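# Guide the ring along the buzz wire to green end

## Task

Slide the ring along the wire until it reaches the green section at the far end, and leave it hanging there on its own. Nothing may touch the thin part of the wire at any time, not even the ring; one touch fails the game. When finished, open the gripper and pull the arm away; it only counts if the ring stays put without the robot holding it.

## Robot and tools

Robot: a single 7-joint arm with a two-finger gripper; there is no second arm. Joints in column order: waist, shoulder, upper arm roll, elbow, forearm roll, wrist pitch, wrist roll. Nominal ranges in radians: waist -6.283 to 6.283, shoulder -2.059 to 2.094, upper arm roll -6.283 to 6.283, elbow -0.192 to 3.927, forearm roll -6.283 to 6.283, wrist pitch -1.693 to 3.142, wrist roll -6.283 to 6.283. Each true end may sit up to 0.010 rad either way of these.

Frame: positions are reported in a scene frame whose origin lies on the tabletop under the arm base; +z is up, and looking along +x, +y is to the left. The base may be slightly tilted. The reported hand position is approximate, worse when the arm is stretched out. end_effector_position (metres) is the spot between the finger pads when closed, roughly 2 cm behind the tips; orientation is end_effector_quat_wxyz. The fingers point along the gripper's +z and separate along its y axis; closing pushes the tips about 10 mm further along +z.

Tool execute_actions: argument actions is a list holding at most one item.
- Empty list: just reports the current state.
- Motion: {"rows": [[...]], "steps": n}, n from 1 to 15 (default 15), each step being 1/30 s. rows has 1 to 15 rows for the one arm; every row is exactly 8 numbers: seven absolute joint target angles in radians (same order and format as the Joint positions line, not offsets), then the gripper opening, an absolute command from -1 (closed) to +1 (fully open). One row is used per step; if rows run out, the final row repeats.
- Wait: {"steps": n} with no rows, n up to 300; the robot keeps chasing the previous target.
Optional pictures (boolean) turns camera images on or off; they are included by default.
A call whose joint target is more than 0.010 rad outside a range, and further out than the current angle, is rejected and nothing moves. Targets beyond a real end are clipped there and may produce a "joint sent to its limit" line, possibly referring to an earlier action.

Motion limits: joint targets move at most 3.14 rad/s, accelerating over 0.16 s, with all joints timed to arrive together. Per step, a target is clamped to within 0.623 rad of the measured angle, and if the commanded pose would put the hand over 70 mm from where it is, all targets are pulled back. So large moves need several calls; small incremental rows are safer near the wire. Between calls the arm keeps heading to the last row sent until it stalls or a step is HELD.

Result lines: the state line (hand pose, linear m/s and angular rad/s velocities); Joint positions and Joint velocities (rad, rad/s, plus finger-pad gap in m, 0.084 when fully open); grip_measured, the measured opening on the command scale; "joint command not followed" when the clearance check altered or blocked targets (mounting blocks and posts count as arm); HELD marking steps whose row was not fully sent; MOTOR HOT from 65 °C and OVER-TEMPERATURE FAULT at 80 °C, when brakes lock until cooled.

Gripping: to hold, keep commanding an opening well below grip_measured; the larger the gap, the harder the squeeze (about 24 N per pad max for objects up to ~6 cm). Repeating grip_measured still presses lightly. Closing fast can hit harder than intended.

Torque fault: if contact torque reaches a joint's load limit (waist 47.5, shoulder 47.5, upper arm roll 28.5, elbow 28.5, forearm roll 28.5, wrist pitch 19, wrist roll 19, in N m, held weight included) the arm halts, backs that joint off slightly, pauses 10 s and drops the remainder of the call.

Tool zoom_image: camera is one of cam_head_left, cam_head_right, cam_wrist; region is [x0, y0, x1, y1] in image pixels from the top-left, no larger than 504 by 504. It magnifies the latest picture. All three cameras give 504x504 images; the head cameras are fixed, the wrist one rides on the hand. Calibration (K, distortion, T_world_to_cam) was supplied and may be off by a couple of degrees and millimetres.

Tool show_instructions: no arguments; shows the reference pages for the scene.

Call it only after the ring hangs on the green part, released, with the arm withdrawn.

Avoid: any contact with the thin wire by ring, fingers or arm; dropping the ring; knocking anything off the table; hard pushes or slams; long loaded holds that heat motors. Loose objects may be nudged occasionally by outside disturbances.

Each tool is called after "Call:" by a JSON object that holds its "api" and its "payload".

Reference images:

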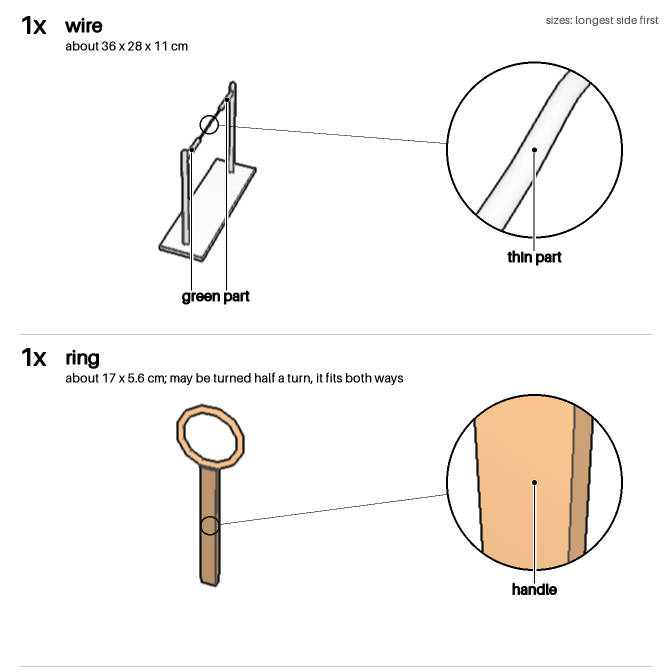

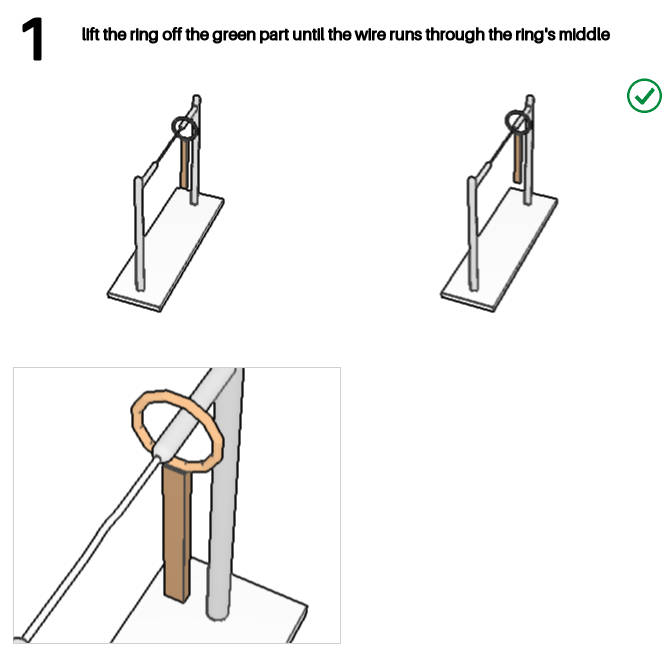

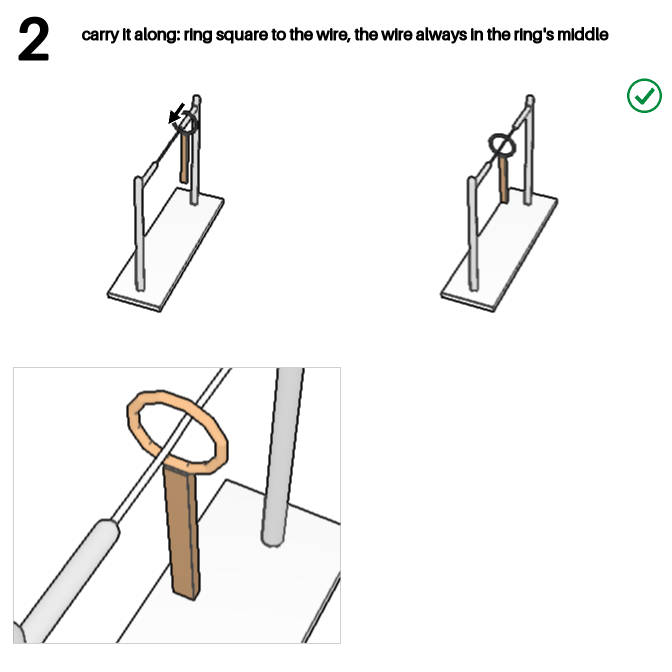

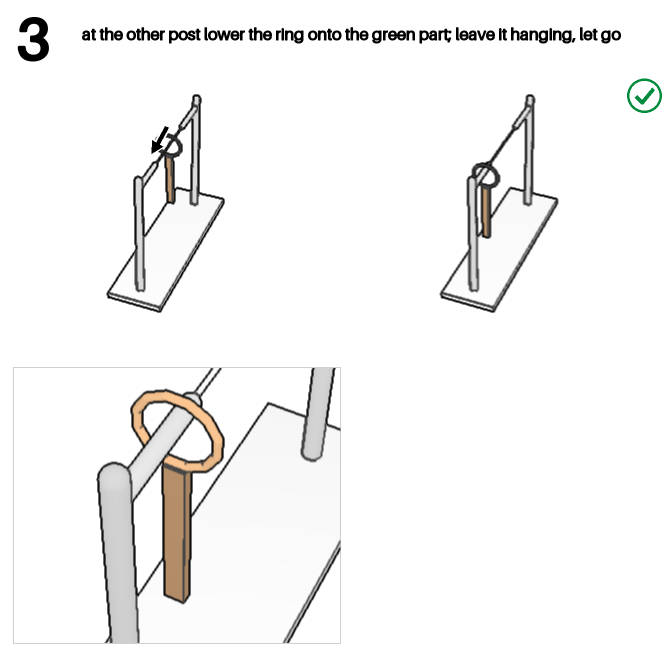

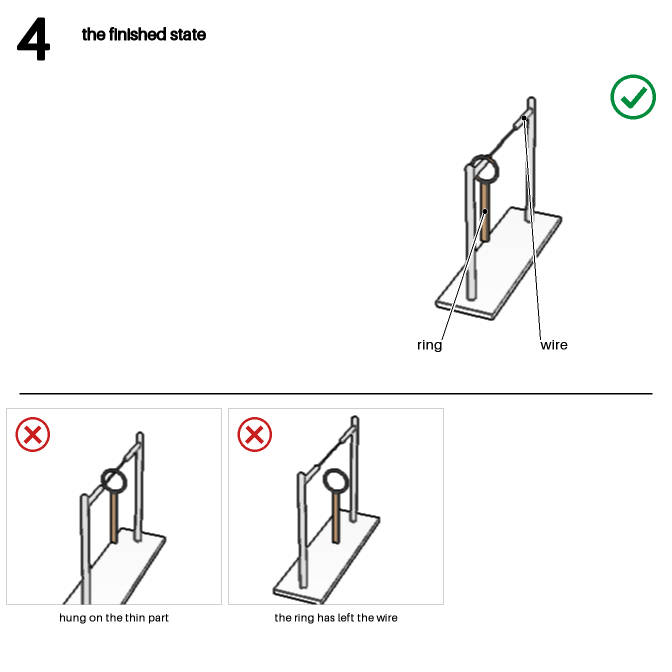

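## Session

Call:
{"api": "execute_actions", "payload": {"actions": []}}

Scene clock: 0.00 s of 4600.00 s.
end_effector_position=(+0.2611, -0.2834, +0.2420) grip_measured=+1.00 end_effector_quat_wxyz=(+0.082, +0.086, +0.988, +0.095) end_effector_velocity=(+0.001, +0.000, +0.001) end_effector_angular_velocity=(-0.002, -0.001, +0.003)
Joint positions: [-0.994 -0.128  0.059  0.708  0.33   0.91   2.15   0.084]
Joint velocities: [ 0.002 -0.001  0.     0.001 -0.    -0.    -0.    -0.   ]

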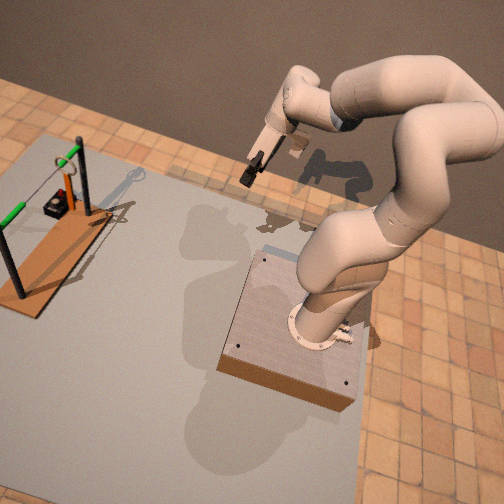

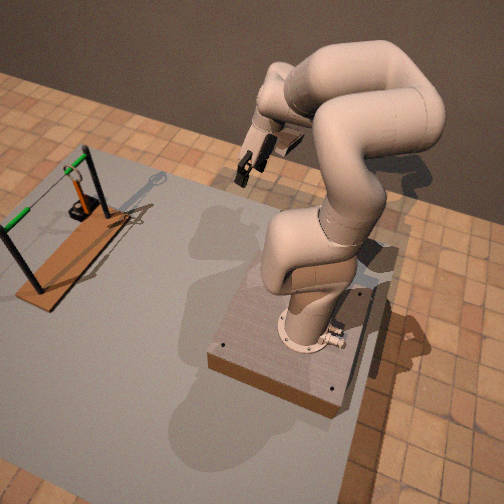

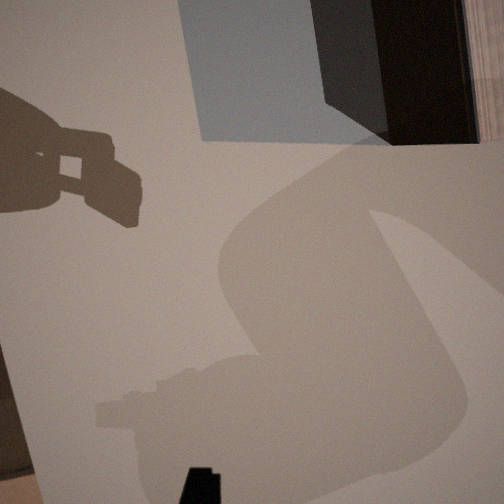

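Call:
{"api": "zoom_image", "payload": {"camera": "cam_head_left", "region": [0, 120, 200, 320]}}

Call:
{"api": "zoom_image", "payload": {"camera": "cam_head_right", "region": [0, 120, 200, 320]}}

Region (0, 120, 200, 320) of cam_head_left's 504x504 image, scaled by 2.520, with more detail than that image has.

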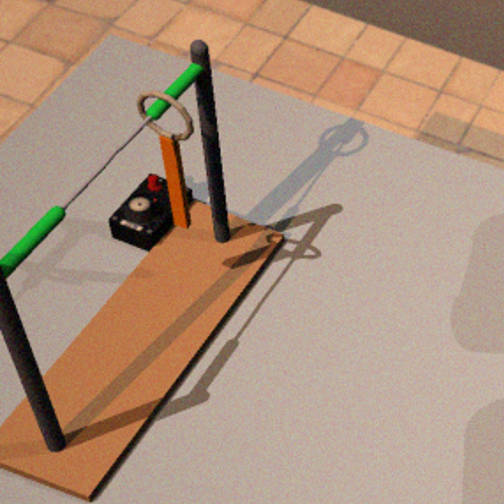

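Region (0, 120, 200, 320) of cam_head_right's 504x504 image, scaled by 2.520, with more detail than that image has.

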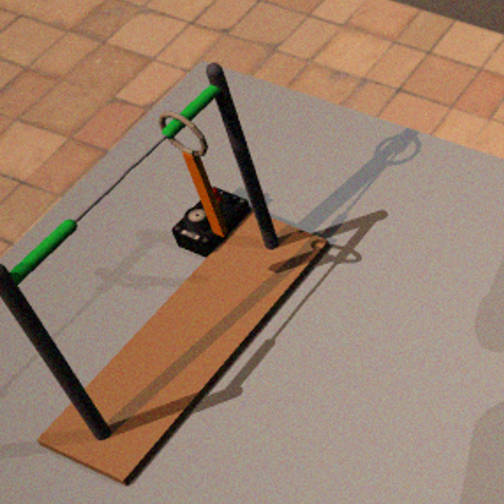

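Call:
{"api": "execute_actions", "payload": {"actions": [{"rows":[[-0.25,0.796,0,0.754,0,-1.09,0,0.2]],"steps":15}], "pictures": false}}

Call:
{"api": "execute_actions", "payload": {"actions": [{"steps":60}]}}

Scene clock: 21.17 s of 4600.00 s.
end_effector_position=(+0.3329, -0.2439, +0.1344) grip_measured=+0.19 end_effector_quat_wxyz=(+0.030, -0.241, +0.969, +0.047) end_effector_velocity=(+0.129, +0.129, -0.270) end_effector_angular_velocity=(-0.229, +0.057, +1.497)
Joint positions: [-0.686  0.196  0.034  0.728  0.186  0.586  1.826  0.052]
Joint velocities: [ 0.616  0.789 -0.047  0.035 -0.262 -0.785 -0.787 -0.   ]
Steps of this call (steps 1 to 90: nothing new was sent; then 17.67 s passed at rest; steps 91 to 105: all 15 steps of this action). Readings (joint positions):
91: [-0.994 -0.128 0.059 0.708 0.330 0.910 2.150]
92: [-0.992 -0.126 0.059 0.709 0.329 0.907 2.147]
94: [-0.961 -0.095 0.052 0.714 0.311 0.873 2.114]
98: [-0.847 0.019 0.047 0.718 0.255 0.764 2.004]
105: the state above

Scene clock: 31.70 s of 4600.00 s.
end_effector_position=(+0.4262, -0.1881, +0.0435) grip_measured=+0.19 end_effector_quat_wxyz=(+0.044, -0.643, +0.760, -0.089) end_effector_velocity=(+0.001, +0.000, +0.001) end_effector_angular_velocity=(-0.000, -0.001, -0.000)
Joint positions: [-0.399  0.53   0.01   0.747  0.063  0.024  1.265  0.052]
Joint velocities: [ 0.001 -0.001  0.     0.001 -0.     0.     0.001  0.   ]
TORQUE FAULT: the external load on joint 2 (shoulder) reached its load limit, and the arm stopped for 10 seconds. The arm's remaining commands of this call were not run. Joint 2 (shoulder) moved back by up to 3 degrees. The arm holds there, with its grip as last carried out, and accepts commands again: back off and push less far. The arm stops again, at the same cost, whenever a joint's load reaches its limit.
The stop began at step 16 of this call (marked STOPPED below). From that step on the arm followed nothing that you had sent. Nothing is kept back now, and the robot has no last target.
Steps of this call (steps 1 to 15: the robot went on to your last target; steps 16 to 316: the stop). Readings (joint positions):
1: [-0.666 0.223 0.033 0.730 0.177 0.560 1.800]
2: [-0.646 0.250 0.031 0.731 0.169 0.533 1.773]
4: [-0.608 0.303 0.028 0.733 0.153 0.476 1.716]
8: [-0.531 0.408 0.022 0.737 0.120 0.345 1.585]
16: [-0.394 0.583 0.012 0.754 0.062 0.016 1.261] STOPPED
316: the state above
camera_calibration (this result's frames):
cam_wrist: T_world_to_cam=[[-0.969295, 0.157211, -0.18908, 0.484622], [0.163673, 0.986332, -0.0189613, 0.175611], [0.183515, -0.0493264, -0.981779, 0.0896651], [0, 0, 0, 1]] pos_world=[0.424544, -0.244976, 0.182993]

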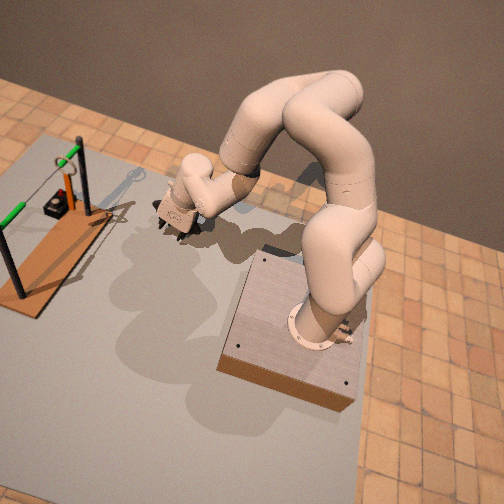

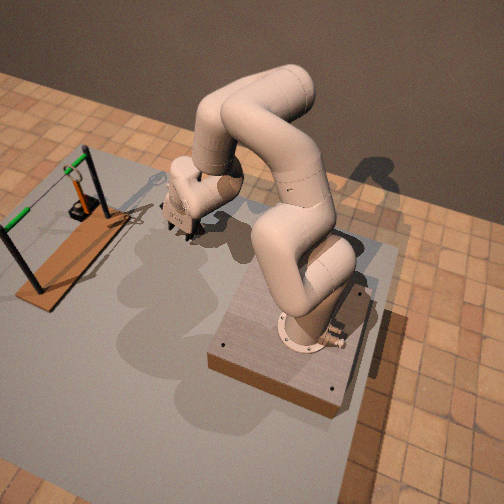

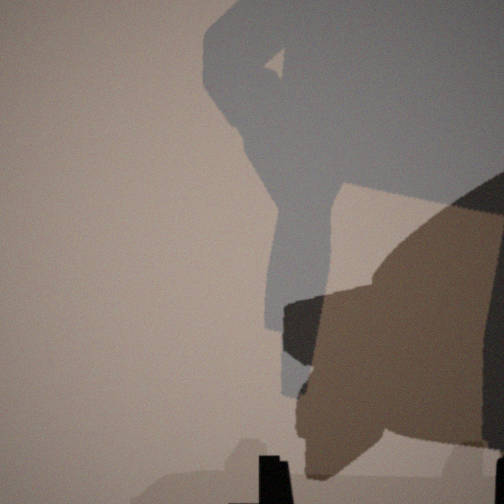

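Call:
{"api": "execute_actions", "payload": {"actions": [{"rows":[[-0.3,0.5,0,0.754,0,-1.09,0,0.2]],"steps":15}], "pictures": false}}

Call:
{"api": "execute_actions", "payload": {"actions": [{"steps":40}], "pictures": false}}

Call:
{"api": "execute_actions", "payload": {"actions": [{"rows":[[-0.2,0.796,0,0.754,0,-1.09,0,0.2]],"steps":15}], "pictures": false}}

Call:
{"api": "execute_actions", "payload": {"actions": [{"steps":30}]}}

Scene clock: 35.07 s of 4600.00 s.
end_effector_position=(+0.5325, -0.1996, +0.1445) grip_measured=+0.19 end_effector_quat_wxyz=(-0.069, +0.788, -0.504, +0.348) end_effector_velocity=(+0.199, -0.011, +0.312) end_effector_angular_velocity=(-1.315, -0.928, +1.127)
Joint positions: [-0.337  0.511  0.004  0.752  0.024 -0.48   0.762  0.052]
Joint velocities: [ 0.099 -0.03  -0.008  0.009 -0.063 -1.305 -1.303  0.   ]
Steps of this call (steps 1 to 86: nothing new was sent; steps 87 to 101: all 15 steps of this action). Readings (joint positions):
87: [-0.399 0.530 0.010 0.747 0.063 0.024 1.265]
88: [-0.399 0.530 0.010 0.747 0.063 0.021 1.263]
90: [-0.394 0.529 0.008 0.746 0.060 -0.014 1.227]
94: [-0.367 0.520 0.007 0.750 0.043 -0.182 1.060]
101: the state above

Scene clock: 36.40 s of 4600.00 s.
end_effector_position=(+0.5786, -0.1892, +0.3052) grip_measured=+0.19 end_effector_quat_wxyz=(+0.101, +0.771, -0.122, +0.616) end_effector_velocity=(+0.000, -0.001, +0.001) end_effector_angular_velocity=(-0.000, -0.003, -0.001)
Joint positions: [-0.3    0.5   -0.     0.754  0.    -1.09   0.     0.052]
Joint velocities: [-0.001 -0.     0.     0.002  0.    -0.001  0.001 -0.   ]
Steps of this call (steps 1 to 40: the robot went on to your last target). Readings (joint positions):
1: [-0.334 0.510 0.004 0.752 0.022 -0.524 0.718]
2: [-0.331 0.509 0.003 0.752 0.020 -0.568 0.674]
4: [-0.326 0.508 0.003 0.752 0.017 -0.655 0.582]
8: [-0.316 0.505 0.002 0.753 0.010 -0.822 0.367]
40: the state above

Scene clock: 36.90 s of 4600.00 s.
end_effector_position=(+0.5603, -0.1339, +0.1589) grip_measured=+0.19 end_effector_quat_wxyz=(+0.064, +0.846, -0.098, +0.520) end_effector_velocity=(-0.082, +0.122, -0.295) end_effector_angular_velocity=(+0.125, +0.504, +0.172)
Joint positions: [-0.217  0.744  0.     0.753 -0.    -1.09  -0.     0.052]
Joint velocities: [ 0.17   0.499  0.007 -0.014 -0.001  0.006  0.    -0.   ]
Steps of this call (steps 1 to 15: all 15 steps of this action). Readings (joint positions):
1: [-0.300 0.500 -0.000 0.754 0.000 -1.090 0.000]
2: [-0.299 0.502 -0.000 0.754 0.000 -1.090 0.000]
4: [-0.291 0.528 -0.002 0.758 0.000 -1.091 0.000]
8: [-0.262 0.612 0.001 0.753 -0.000 -1.090 -0.000]
15: the state above

Scene clock: 37.90 s of 4600.00 s.
end_effector_position=(+0.5515, -0.1221, +0.1295) grip_measured=+0.19 end_effector_quat_wxyz=(+0.058, +0.860, -0.092, +0.499) end_effector_velocity=(+0.000, -0.000, +0.000) end_effector_angular_velocity=(+0.000, -0.001, -0.000)
Joint positions: [-0.2    0.796 -0.     0.754  0.    -1.09   0.     0.052]
Joint velocities: [-0.    -0.     0.     0.001 -0.     0.     0.    -0.   ]
Steps of this call (steps 1 to 30: the robot went on to your last target). Readings (joint positions):
1: [-0.212 0.759 0.001 0.753 -0.000 -1.090 -0.000]
2: [-0.208 0.770 0.001 0.752 -0.000 -1.089 -0.000]
4: [-0.204 0.784 0.001 0.753 -0.000 -1.090 -0.000]
8: [-0.201 0.792 -0.000 0.755 0.000 -1.090 0.000]
30: the state above
The arm was judged still, so your last target was given up. Only a new action makes it travel on or press farther. Fingers that are still opening or closing keep moving.
camera_calibration (this result's frames):
cam_wrist: T_world_to_cam=[[-0.217948, -0.975915, 0.00937798, 0.0336072], [-0.50949, 0.105576, -0.853975, 0.463485], [0.832417, -0.1909, -0.520229, -0.280594], [0, 0, 0, 1]] pos_world=[0.477037, -0.0697008, 0.249517]

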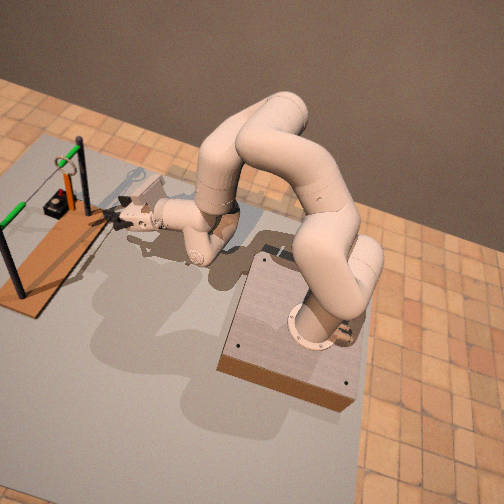

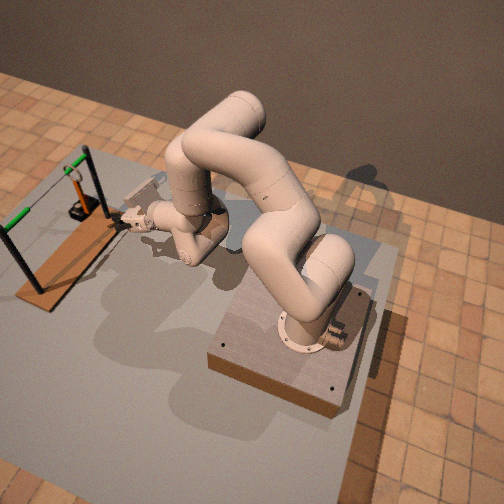

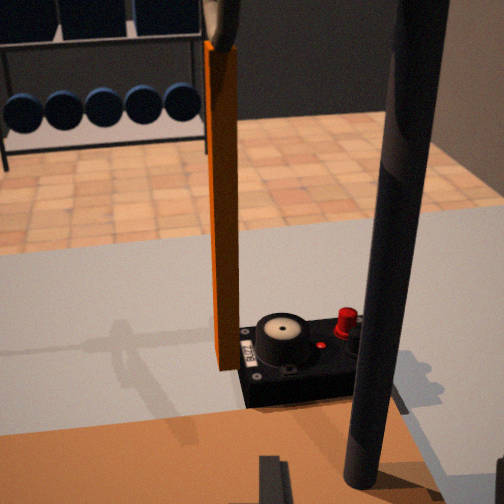

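Call:
{"api": "execute_actions", "payload": {"actions": [{"rows":[[-0.134,0.796,0,0.754,0,-1.09,0,0.2]],"steps":12}], "pictures": false}}

Call:
{"api": "execute_actions", "payload": {"actions": [{"rows":[[-0.134,0.85,0,0.95,0,-0.95,0,0.2]],"steps":15}], "pictures": false}}

Call:
{"api": "execute_actions", "payload": {"actions": [{"steps":10}]}}

Scene clock: 48.27 s of 4600.00 s.
end_effector_position=(+0.5581, -0.0869, +0.1292) grip_measured=+0.19 end_effector_quat_wxyz=(+0.042, +0.862, -0.065, +0.500) end_effector_velocity=(+0.000, -0.001, +0.000) end_effector_angular_velocity=(-0.012, +0.001, +0.002)
Joint positions: [-0.137  0.796 -0.     0.754  0.    -1.09  -0.     0.052]
Joint velocities: [ 0.015 -0.    -0.015  0.001  0.003  0.    -0.001  0.   ]
Steps of this call (steps 1 to 90: nothing new was sent; then 6.97 s passed at rest; steps 91 to 102: all 12 steps of this action). Readings (joint positions):
91: [-0.200 0.796 -0.000 0.754 0.000 -1.090 -0.000]
92: [-0.198 0.796 -0.001 0.754 0.000 -1.090 0.000]
94: [-0.180 0.796 -0.003 0.754 0.001 -1.090 0.000]
98: [-0.143 0.796 0.003 0.754 -0.001 -1.090 -0.000]
102: the state above

Scene clock: 48.77 s of 4600.00 s.
end_effector_position=(+0.6134, -0.0939, +0.1284) grip_measured=+0.19 end_effector_quat_wxyz=(+0.041, +0.862, -0.064, +0.501) end_effector_velocity=(+0.010, -0.001, -0.001) end_effector_angular_velocity=(+0.000, +0.002, +0.001)
Joint positions: [-0.134  0.849 -0.     0.945  0.    -0.953 -0.     0.052]
Joint velocities: [ 0.     0.011  0.     0.037 -0.     0.028 -0.     0.   ]
Steps of this call (steps 1 to 15: all 15 steps of this action). Readings (joint positions):
1: [-0.136 0.796 -0.000 0.754 0.000 -1.090 0.000]
2: [-0.136 0.797 -0.001 0.756 0.000 -1.088 0.000]
4: [-0.135 0.806 -0.000 0.787 0.000 -1.063 -0.000]
8: [-0.134 0.837 -0.000 0.907 0.000 -0.984 0.000]
15: the state above

Scene clock: 49.10 s of 4600.00 s.
end_effector_position=(+0.6147, -0.0941, +0.1288) grip_measured=+0.19 end_effector_quat_wxyz=(+0.041, +0.862, -0.064, +0.501) end_effector_velocity=(+0.001, +0.000, +0.001) end_effector_angular_velocity=(-0.000, -0.002, +0.001)
Joint positions: [-0.134  0.85  -0.     0.95  -0.    -0.95  -0.     0.052]
Joint velocities: [ 0.    -0.001  0.     0.002 -0.     0.001  0.     0.   ]
Steps of this call (steps 1 to 10: the robot went on to your last target). Readings (joint positions):
1: [-0.134 0.849 -0.000 0.947 0.000 -0.952 -0.000]
2: [-0.134 0.850 -0.000 0.947 0.000 -0.951 -0.000]
4: [-0.134 0.850 -0.000 0.948 -0.000 -0.951 -0.000]
8: [-0.134 0.850 -0.000 0.949 -0.000 -0.950 -0.000]
10: the state above
camera_calibration (this result's frames):
cam_wrist: T_world_to_cam=[[-0.153109, -0.988162, 0.00964624, 0.0336699], [-0.514257, 0.0713375, -0.854664, 0.491864], [0.843859, -0.135817, -0.519092, -0.33019], [0, 0, 0, 1]] pos_world=[0.536733, -0.0466624, 0.248655]

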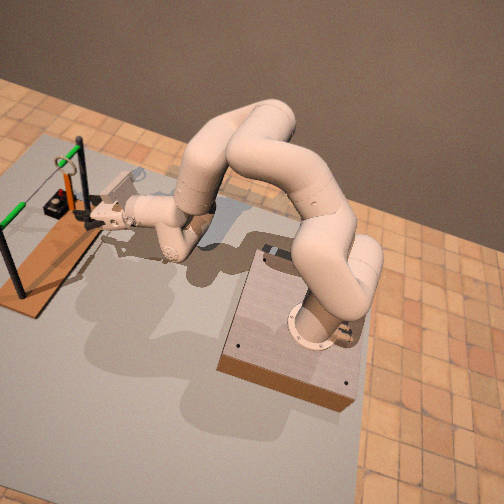

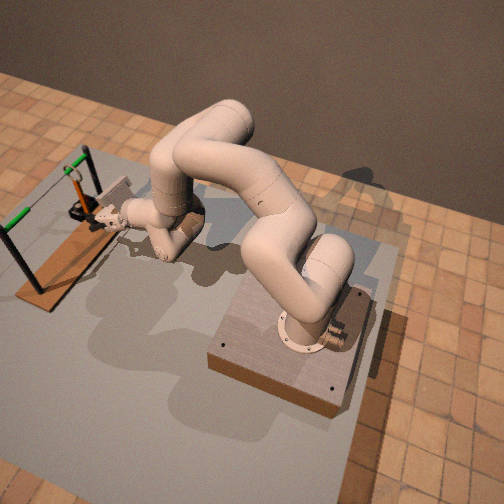

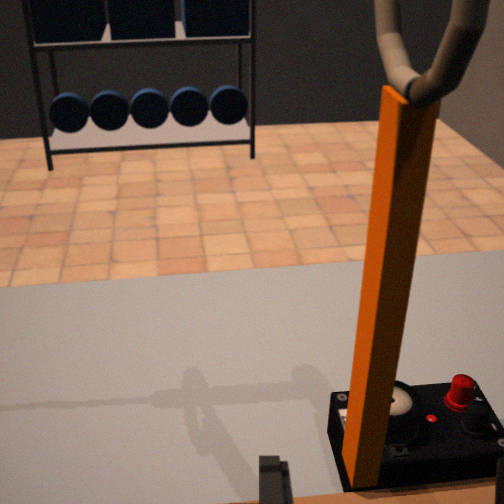

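Call:
{"api": "execute_actions", "payload": {"actions": [{"rows":[[-0.134,0.893,0,1.09,0,-0.85,0,0.2]],"steps":15}], "pictures": false}}

Call:
{"api": "execute_actions", "payload": {"actions": [{"steps":10}]}}

Call:
{"api": "zoom_image", "payload": {"camera": "cam_head_left", "region": [0, 120, 200, 320]}}

Scene clock: 55.57 s of 4600.00 s.
end_effector_position=(+0.6514, -0.0997, +0.1291) grip_measured=+0.19 end_effector_quat_wxyz=(+0.041, +0.863, -0.064, +0.500) end_effector_velocity=(+0.006, -0.000, +0.000) end_effector_angular_velocity=(-0.001, +0.001, +0.002)
Joint positions: [-0.134  0.892 -0.     1.087 -0.    -0.852 -0.     0.052]
Joint velocities: [ 0.001  0.008  0.     0.025 -0.     0.018 -0.001  0.   ]
Steps of this call (steps 1 to 15: the robot went on to your last target; steps 16 to 90: nothing new was sent; then 2.97 s passed at rest; steps 91 to 105: all 15 steps of this action). Readings (joint positions):
91: [-0.134 0.850 -0.000 0.950 -0.000 -0.950 0.000]
92: [-0.134 0.851 -0.000 0.952 -0.000 -0.948 -0.000]
94: [-0.134 0.861 -0.000 0.981 -0.000 -0.925 -0.000]
98: [-0.134 0.884 0.000 1.064 0.000 -0.871 0.000]
105: the state above

Scene clock: 55.90 s of 4600.00 s.
end_effector_position=(+0.6522, -0.0998, +0.1294) grip_measured=+0.19 end_effector_quat_wxyz=(+0.041, +0.863, -0.064, +0.500) end_effector_velocity=(-0.000, -0.001, +0.000) end_effector_angular_velocity=(-0.000, +0.000, -0.001)
Joint positions: [-0.134  0.893 -0.     1.09  -0.    -0.85  -0.     0.052]
Joint velocities: [-0.002 -0.001  0.    -0.     0.     0.001 -0.    -0.   ]
Steps of this call (steps 1 to 10: the robot went on to your last target). Readings (joint positions):
1: [-0.134 0.893 -0.000 1.088 -0.000 -0.851 -0.000]
2: [-0.134 0.893 -0.000 1.088 -0.000 -0.851 -0.000]
4: [-0.134 0.893 -0.000 1.089 -0.000 -0.850 -0.000]
8: [-0.134 0.893 -0.000 1.090 -0.000 -0.850 -0.000]
10: the state above
camera_calibration (this result's frames):
cam_wrist: T_world_to_cam=[[-0.153086, -0.988166, 0.00964737, 0.0337212], [-0.516733, 0.0717228, -0.853137, 0.513591], [0.842349, -0.135588, -0.521598, -0.36098], [0, 0, 0, 1]] pos_world=[0.574622, -0.0524586, 0.249552]

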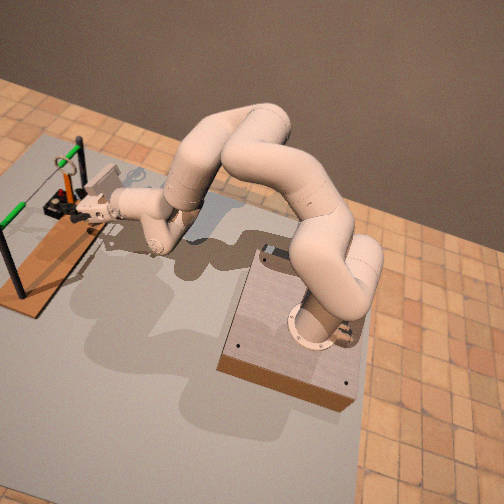

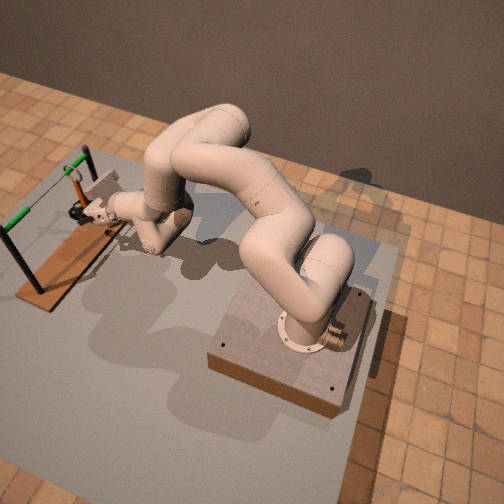

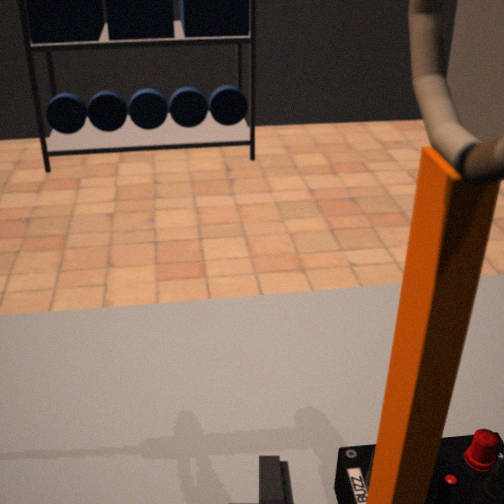

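Region (0, 120, 200, 320) of cam_head_left's 504x504 image, scaled by 2.520, with more detail than that image has.

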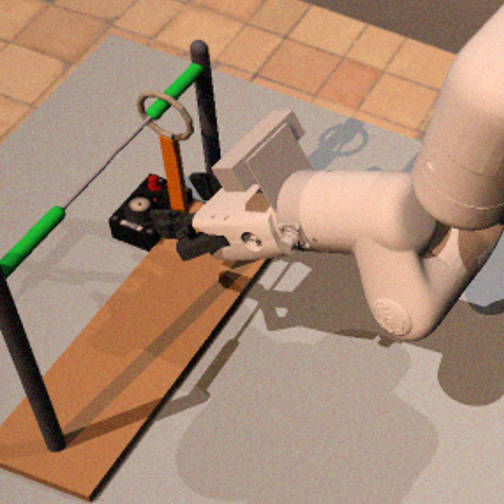

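Call:
{"api": "execute_actions", "payload": {"actions": [{"rows":[[-0.134,0.893,0,1.09,0,-0.85,0,-0.2],[-0.134,0.893,0,1.09,0,-0.85,0,-0.4],[-0.134,0.893,0,1.09,0,-0.85,0,-0.5],[-0.134,0.893,0,1.09,0,-0.85,0,-0.6],[-0.134,0.893,0,1.09,0,-0.85,0,-0.7],[-0.134,0.893,0,1.09,0,-0.85,0,-0.8],[-0.134,0.893,0,1.09,0,-0.85,0,-0.9],[-0.134,0.893,0,1.09,0,-0.85,0,-1]],"steps":15}], "pictures": false}}

Call:
{"api": "execute_actions", "payload": {"actions": [{"steps":15}]}}

Call:
{"api": "zoom_image", "payload": {"camera": "cam_head_left", "region": [20, 130, 140, 250]}}

Scene clock: 65.13 s of 4600.00 s.
end_effector_position=(+0.6523, -0.0998, +0.1295) grip_measured=-0.83 end_effector_quat_wxyz=(+0.041, +0.863, -0.064, +0.500) end_effector_velocity=(+0.001, +0.001, +0.002) end_effector_angular_velocity=(-0.001, -0.003, +0.002)
Joint positions: [-0.134  0.893 -0.     1.09   0.    -0.85   0.     0.008]
Joint velocities: [ 0.002 -0.002  0.     0.001  0.    -0.    -0.001 -0.   ]
Steps of this call (steps 1 to 15: the robot went on to your last target; steps 16 to 90: nothing new was sent; then 5.73 s passed at rest; steps 91 to 105: all 15 steps of this action). Readings (joint positions):
91: [-0.134 0.893 0.000 1.090 0.000 -0.850 0.000]
92: [-0.134 0.893 0.000 1.090 0.000 -0.850 -0.000]
94: [-0.134 0.893 -0.000 1.090 0.000 -0.850 -0.000]
98: [-0.134 0.893 0.000 1.090 -0.000 -0.850 -0.000]
105: the state above

Scene clock: 65.63 s of 4600.00 s.
end_effector_position=(+0.6523, -0.0998, +0.1295) grip_measured=-0.83 end_effector_quat_wxyz=(+0.041, +0.863, -0.064, +0.500) end_effector_velocity=(-0.000, -0.000, -0.000) end_effector_angular_velocity=(+0.000, +0.001, -0.001)
Joint positions: [-0.134  0.893 -0.     1.09   0.    -0.85   0.     0.008]
Joint velocities: [-0.001 -0.001 -0.    -0.001 -0.     0.     0.    -0.   ]
Steps of this call (steps 1 to 15: the robot went on to your last target). Readings (joint positions):
1: [-0.134 0.893 -0.000 1.090 0.000 -0.850 0.000]
2: [-0.134 0.893 -0.000 1.090 0.000 -0.850 0.000]
4: [-0.134 0.893 -0.000 1.090 0.000 -0.850 0.000]
8: [-0.134 0.893 -0.000 1.090 0.000 -0.850 0.000]
15: the state above
The arm was judged still, so your last target was given up. Only a new action makes it travel on or press farther. Fingers that are still opening or closing keep moving.
camera_calibration (this result's frames):
cam_wrist: T_world_to_cam=[[-0.153092, -0.988165, 0.00964714, 0.0337224], [-0.516649, 0.0717128, -0.853189, 0.513611], [0.842399, -0.135601, -0.521513, -0.36106], [0, 0, 0, 1]] pos_world=[0.574676, -0.0524692, 0.249585]

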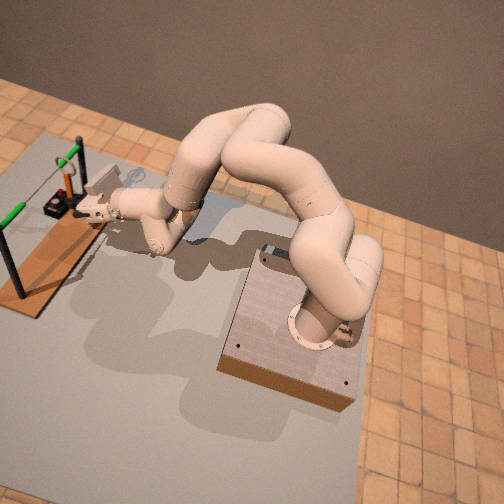

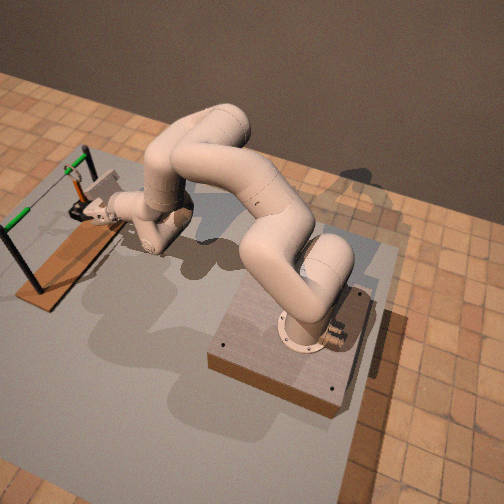

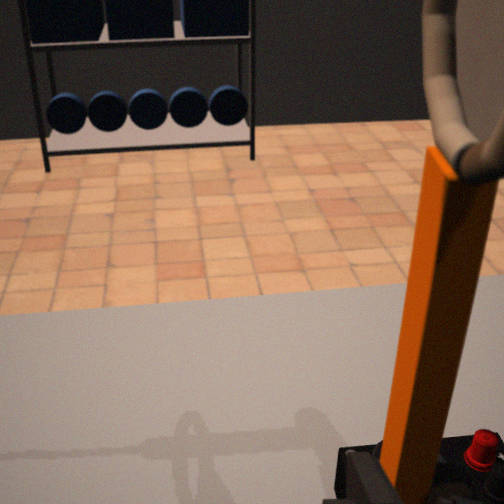

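Region (20, 130, 140, 250) of cam_head_left's 504x504 image, scaled by 4.200, with more detail than that image has.

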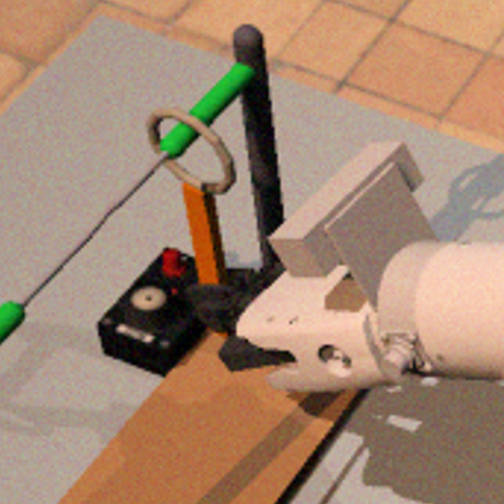

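Call:
{"api": "execute_actions", "payload": {"actions": [{"rows":[[-0.134,0.841,0,1.061,0,-0.827,0,-1]],"steps":15}], "pictures": false}}

Call:
{"api": "execute_actions", "payload": {"actions": [{"steps":10}]}}

Call:
{"api": "zoom_image", "payload": {"camera": "cam_head_left", "region": [20, 130, 140, 250]}}

Call:
{"api": "zoom_image", "payload": {"camera": "cam_head_right", "region": [20, 130, 140, 250]}}

Scene clock: 71.33 s of 4600.00 s.
end_effector_position=(+0.6517, -0.0996, +0.1457) grip_measured=-0.83 end_effector_quat_wxyz=(+0.041, +0.863, -0.064, +0.500) end_effector_velocity=(-0.000, -0.001, +0.001) end_effector_angular_velocity=(-0.002, +0.001, -0.001)
Joint positions: [-0.134  0.842  0.     1.061 -0.    -0.827 -0.     0.008]
Joint velocities: [-0.002 -0.005 -0.    -0.003  0.     0.004 -0.002  0.   ]
Steps of this call (steps 1 to 90: nothing new was sent; then 2.20 s passed at rest; steps 91 to 105: all 15 steps of this action). Readings (joint positions):
91: [-0.134 0.893 -0.000 1.090 0.000 -0.850 0.000]
92: [-0.134 0.891 0.000 1.089 0.000 -0.849 -0.000]
94: [-0.134 0.875 0.000 1.078 -0.000 -0.841 -0.000]
98: [-0.134 0.848 -0.000 1.067 -0.000 -0.831 -0.000]
105: the state above

Scene clock: 71.67 s of 4600.00 s.
end_effector_position=(+0.6518, -0.0996, +0.1462) grip_measured=-0.83 end_effector_quat_wxyz=(+0.041, +0.863, -0.064, +0.500) end_effector_velocity=(-0.000, +0.001, -0.000) end_effector_angular_velocity=(+0.001, +0.001, +0.001)
Joint positions: [-0.134  0.841  0.     1.061 -0.    -0.827 -0.     0.008]
Joint velocities: [ 0.002 -0.     0.    -0.001 -0.     0.     0.001 -0.   ]
Steps of this call (steps 1 to 10: the robot went on to your last target). Readings (joint positions):
1: [-0.134 0.842 0.000 1.061 -0.000 -0.827 -0.000]
2: [-0.134 0.842 0.000 1.061 -0.000 -0.827 -0.000]
4: [-0.134 0.841 0.000 1.061 -0.000 -0.827 -0.000]
8: [-0.134 0.841 0.000 1.061 -0.000 -0.827 -0.000]
10: the state above
camera_calibration (this result's frames):
cam_wrist: T_world_to_cam=[[-0.153084, -0.988166, 0.0096449, 0.0336808], [-0.516736, 0.0717242, -0.853135, 0.527623], [0.842347, -0.135585, -0.521601, -0.35186], [0, 0, 0, 1]] pos_world=[0.574186, -0.0522681, 0.266278]

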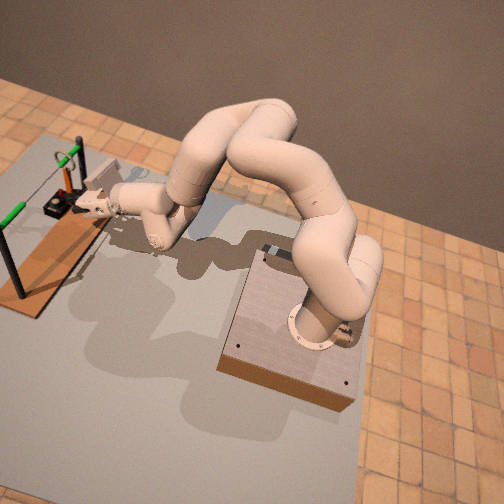

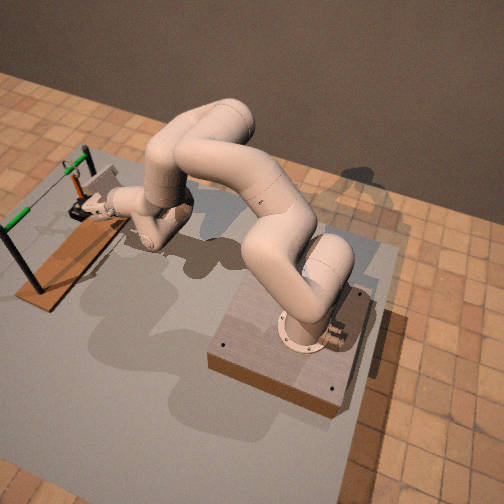

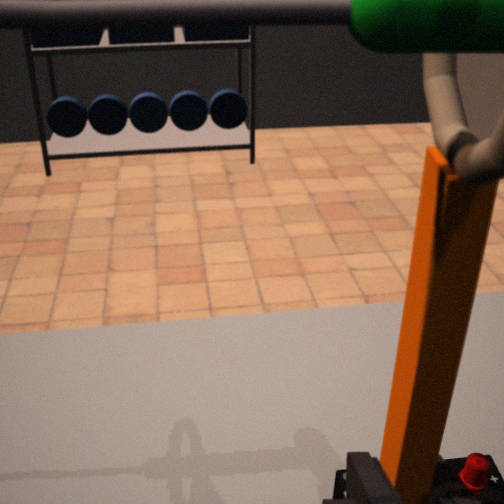

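Region (20, 130, 140, 250) of cam_head_left's 504x504 image, scaled by 4.200, with more detail than that image has.

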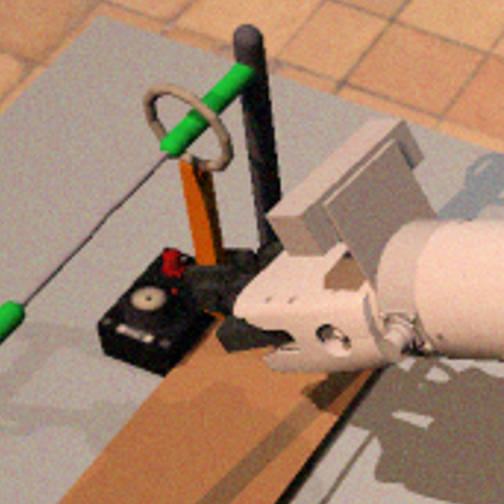

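Region (20, 130, 140, 250) of cam_head_right's 504x504 image, scaled by 4.200, with more detail than that image has.

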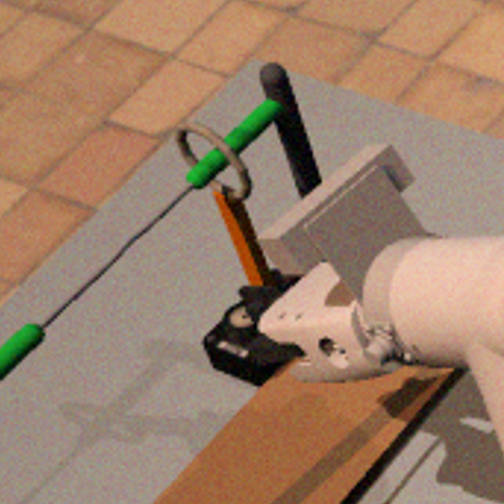

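Call:
{"api": "execute_actions", "payload": {"actions": [{"rows":[[-0.058,0.835,0,1.044,0,-0.838,0,-1]],"steps":15}], "pictures": false}}

Call:
{"api": "execute_actions", "payload": {"actions": [{"steps":8}]}}

Call:
{"api": "zoom_image", "payload": {"camera": "cam_head_left", "region": [0, 140, 120, 260]}}

Call:
{"api": "zoom_image", "payload": {"camera": "cam_head_right", "region": [0, 140, 120, 260]}}

Scene clock: 78.37 s of 4600.00 s.
end_effector_position=(+0.6530, -0.0515, +0.1458) grip_measured=-0.83 end_effector_quat_wxyz=(+0.023, +0.865, -0.032, +0.501) end_effector_velocity=(+0.001, +0.012, +0.000) end_effector_angular_velocity=(+0.003, -0.001, +0.018)
Joint positions: [-0.06   0.835 -0.001  1.044  0.    -0.838  0.     0.008]
Joint velocities: [ 0.014 -0.001  0.005 -0.001 -0.001 -0.002 -0.    -0.   ]
Steps of this call (steps 1 to 15: the robot went on to your last target; steps 16 to 90: nothing new was sent; then 3.20 s passed at rest; steps 91 to 105: all 15 steps of this action). Readings (joint positions):
91: [-0.134 0.841 -0.000 1.061 0.000 -0.827 -0.000]
92: [-0.132 0.841 -0.001 1.061 0.000 -0.827 0.000]
94: [-0.113 0.839 -0.005 1.056 0.001 -0.831 0.000]
98: [-0.068 0.836 0.005 1.047 -0.001 -0.836 -0.000]
105: the state above

Scene clock: 78.63 s of 4600.00 s.
end_effector_position=(+0.6531, -0.0498, +0.1457) grip_measured=-0.83 end_effector_quat_wxyz=(+0.022, +0.865, -0.031, +0.501) end_effector_velocity=(-0.001, -0.001, -0.002) end_effector_angular_velocity=(-0.001, +0.003, -0.001)
Joint positions: [-0.058  0.835 -0.     1.044  0.    -0.838  0.     0.008]
Joint velocities: [-0.002  0.003 -0.    -0.001  0.    -0.    -0.002 -0.   ]
Steps of this call (steps 1 to 8: the robot went on to your last target). Readings (joint positions):
1: [-0.060 0.835 -0.001 1.044 0.000 -0.838 0.000]
2: [-0.059 0.835 -0.001 1.044 0.000 -0.838 0.000]
4: [-0.059 0.835 -0.000 1.044 0.000 -0.838 0.000]
8: the state above
camera_calibration (this result's frames):
cam_wrist: T_world_to_cam=[[-0.0779894, -0.996904, 0.010003, 0.033624], [-0.521082, 0.032207, -0.852899, 0.525186], [0.849936, -0.0717294, -0.52198, -0.348136], [0, 0, 0, 1]] pos_world=[0.572181, -0.00836639, 0.265874]

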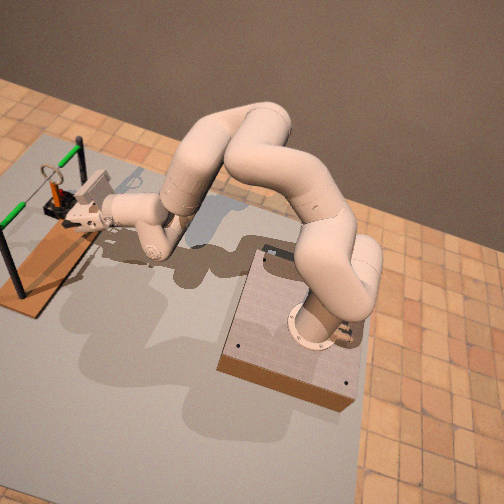

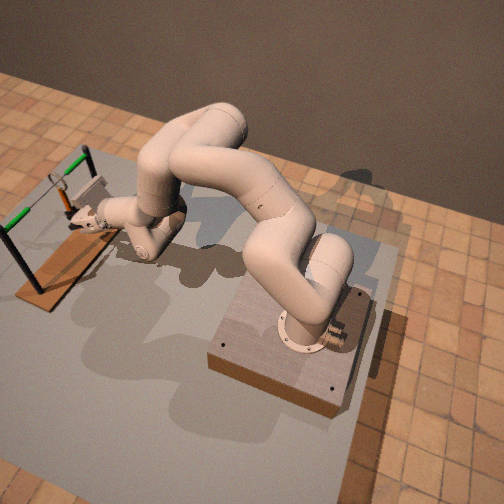

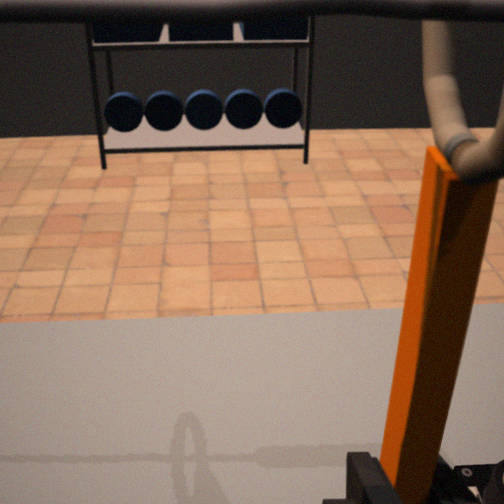

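Region (0, 140, 120, 260) of cam_head_left's 504x504 image, scaled by 4.200, with more detail than that image has.

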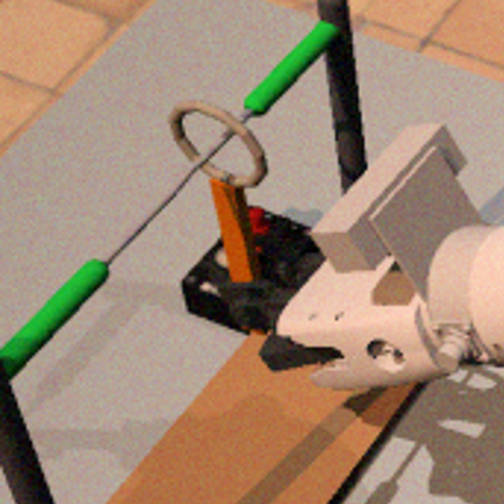

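Region (0, 140, 120, 260) of cam_head_right's 504x504 image, scaled by 4.200, with more detail than that image has.

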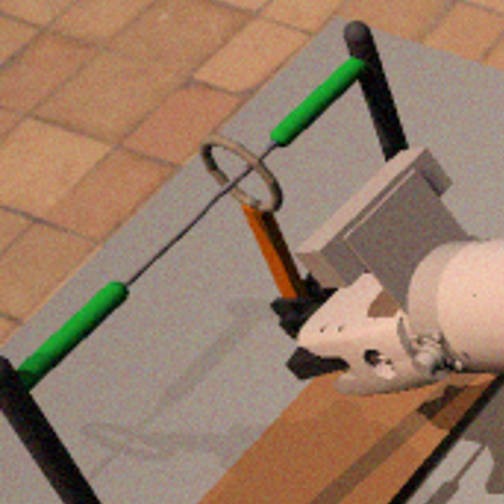

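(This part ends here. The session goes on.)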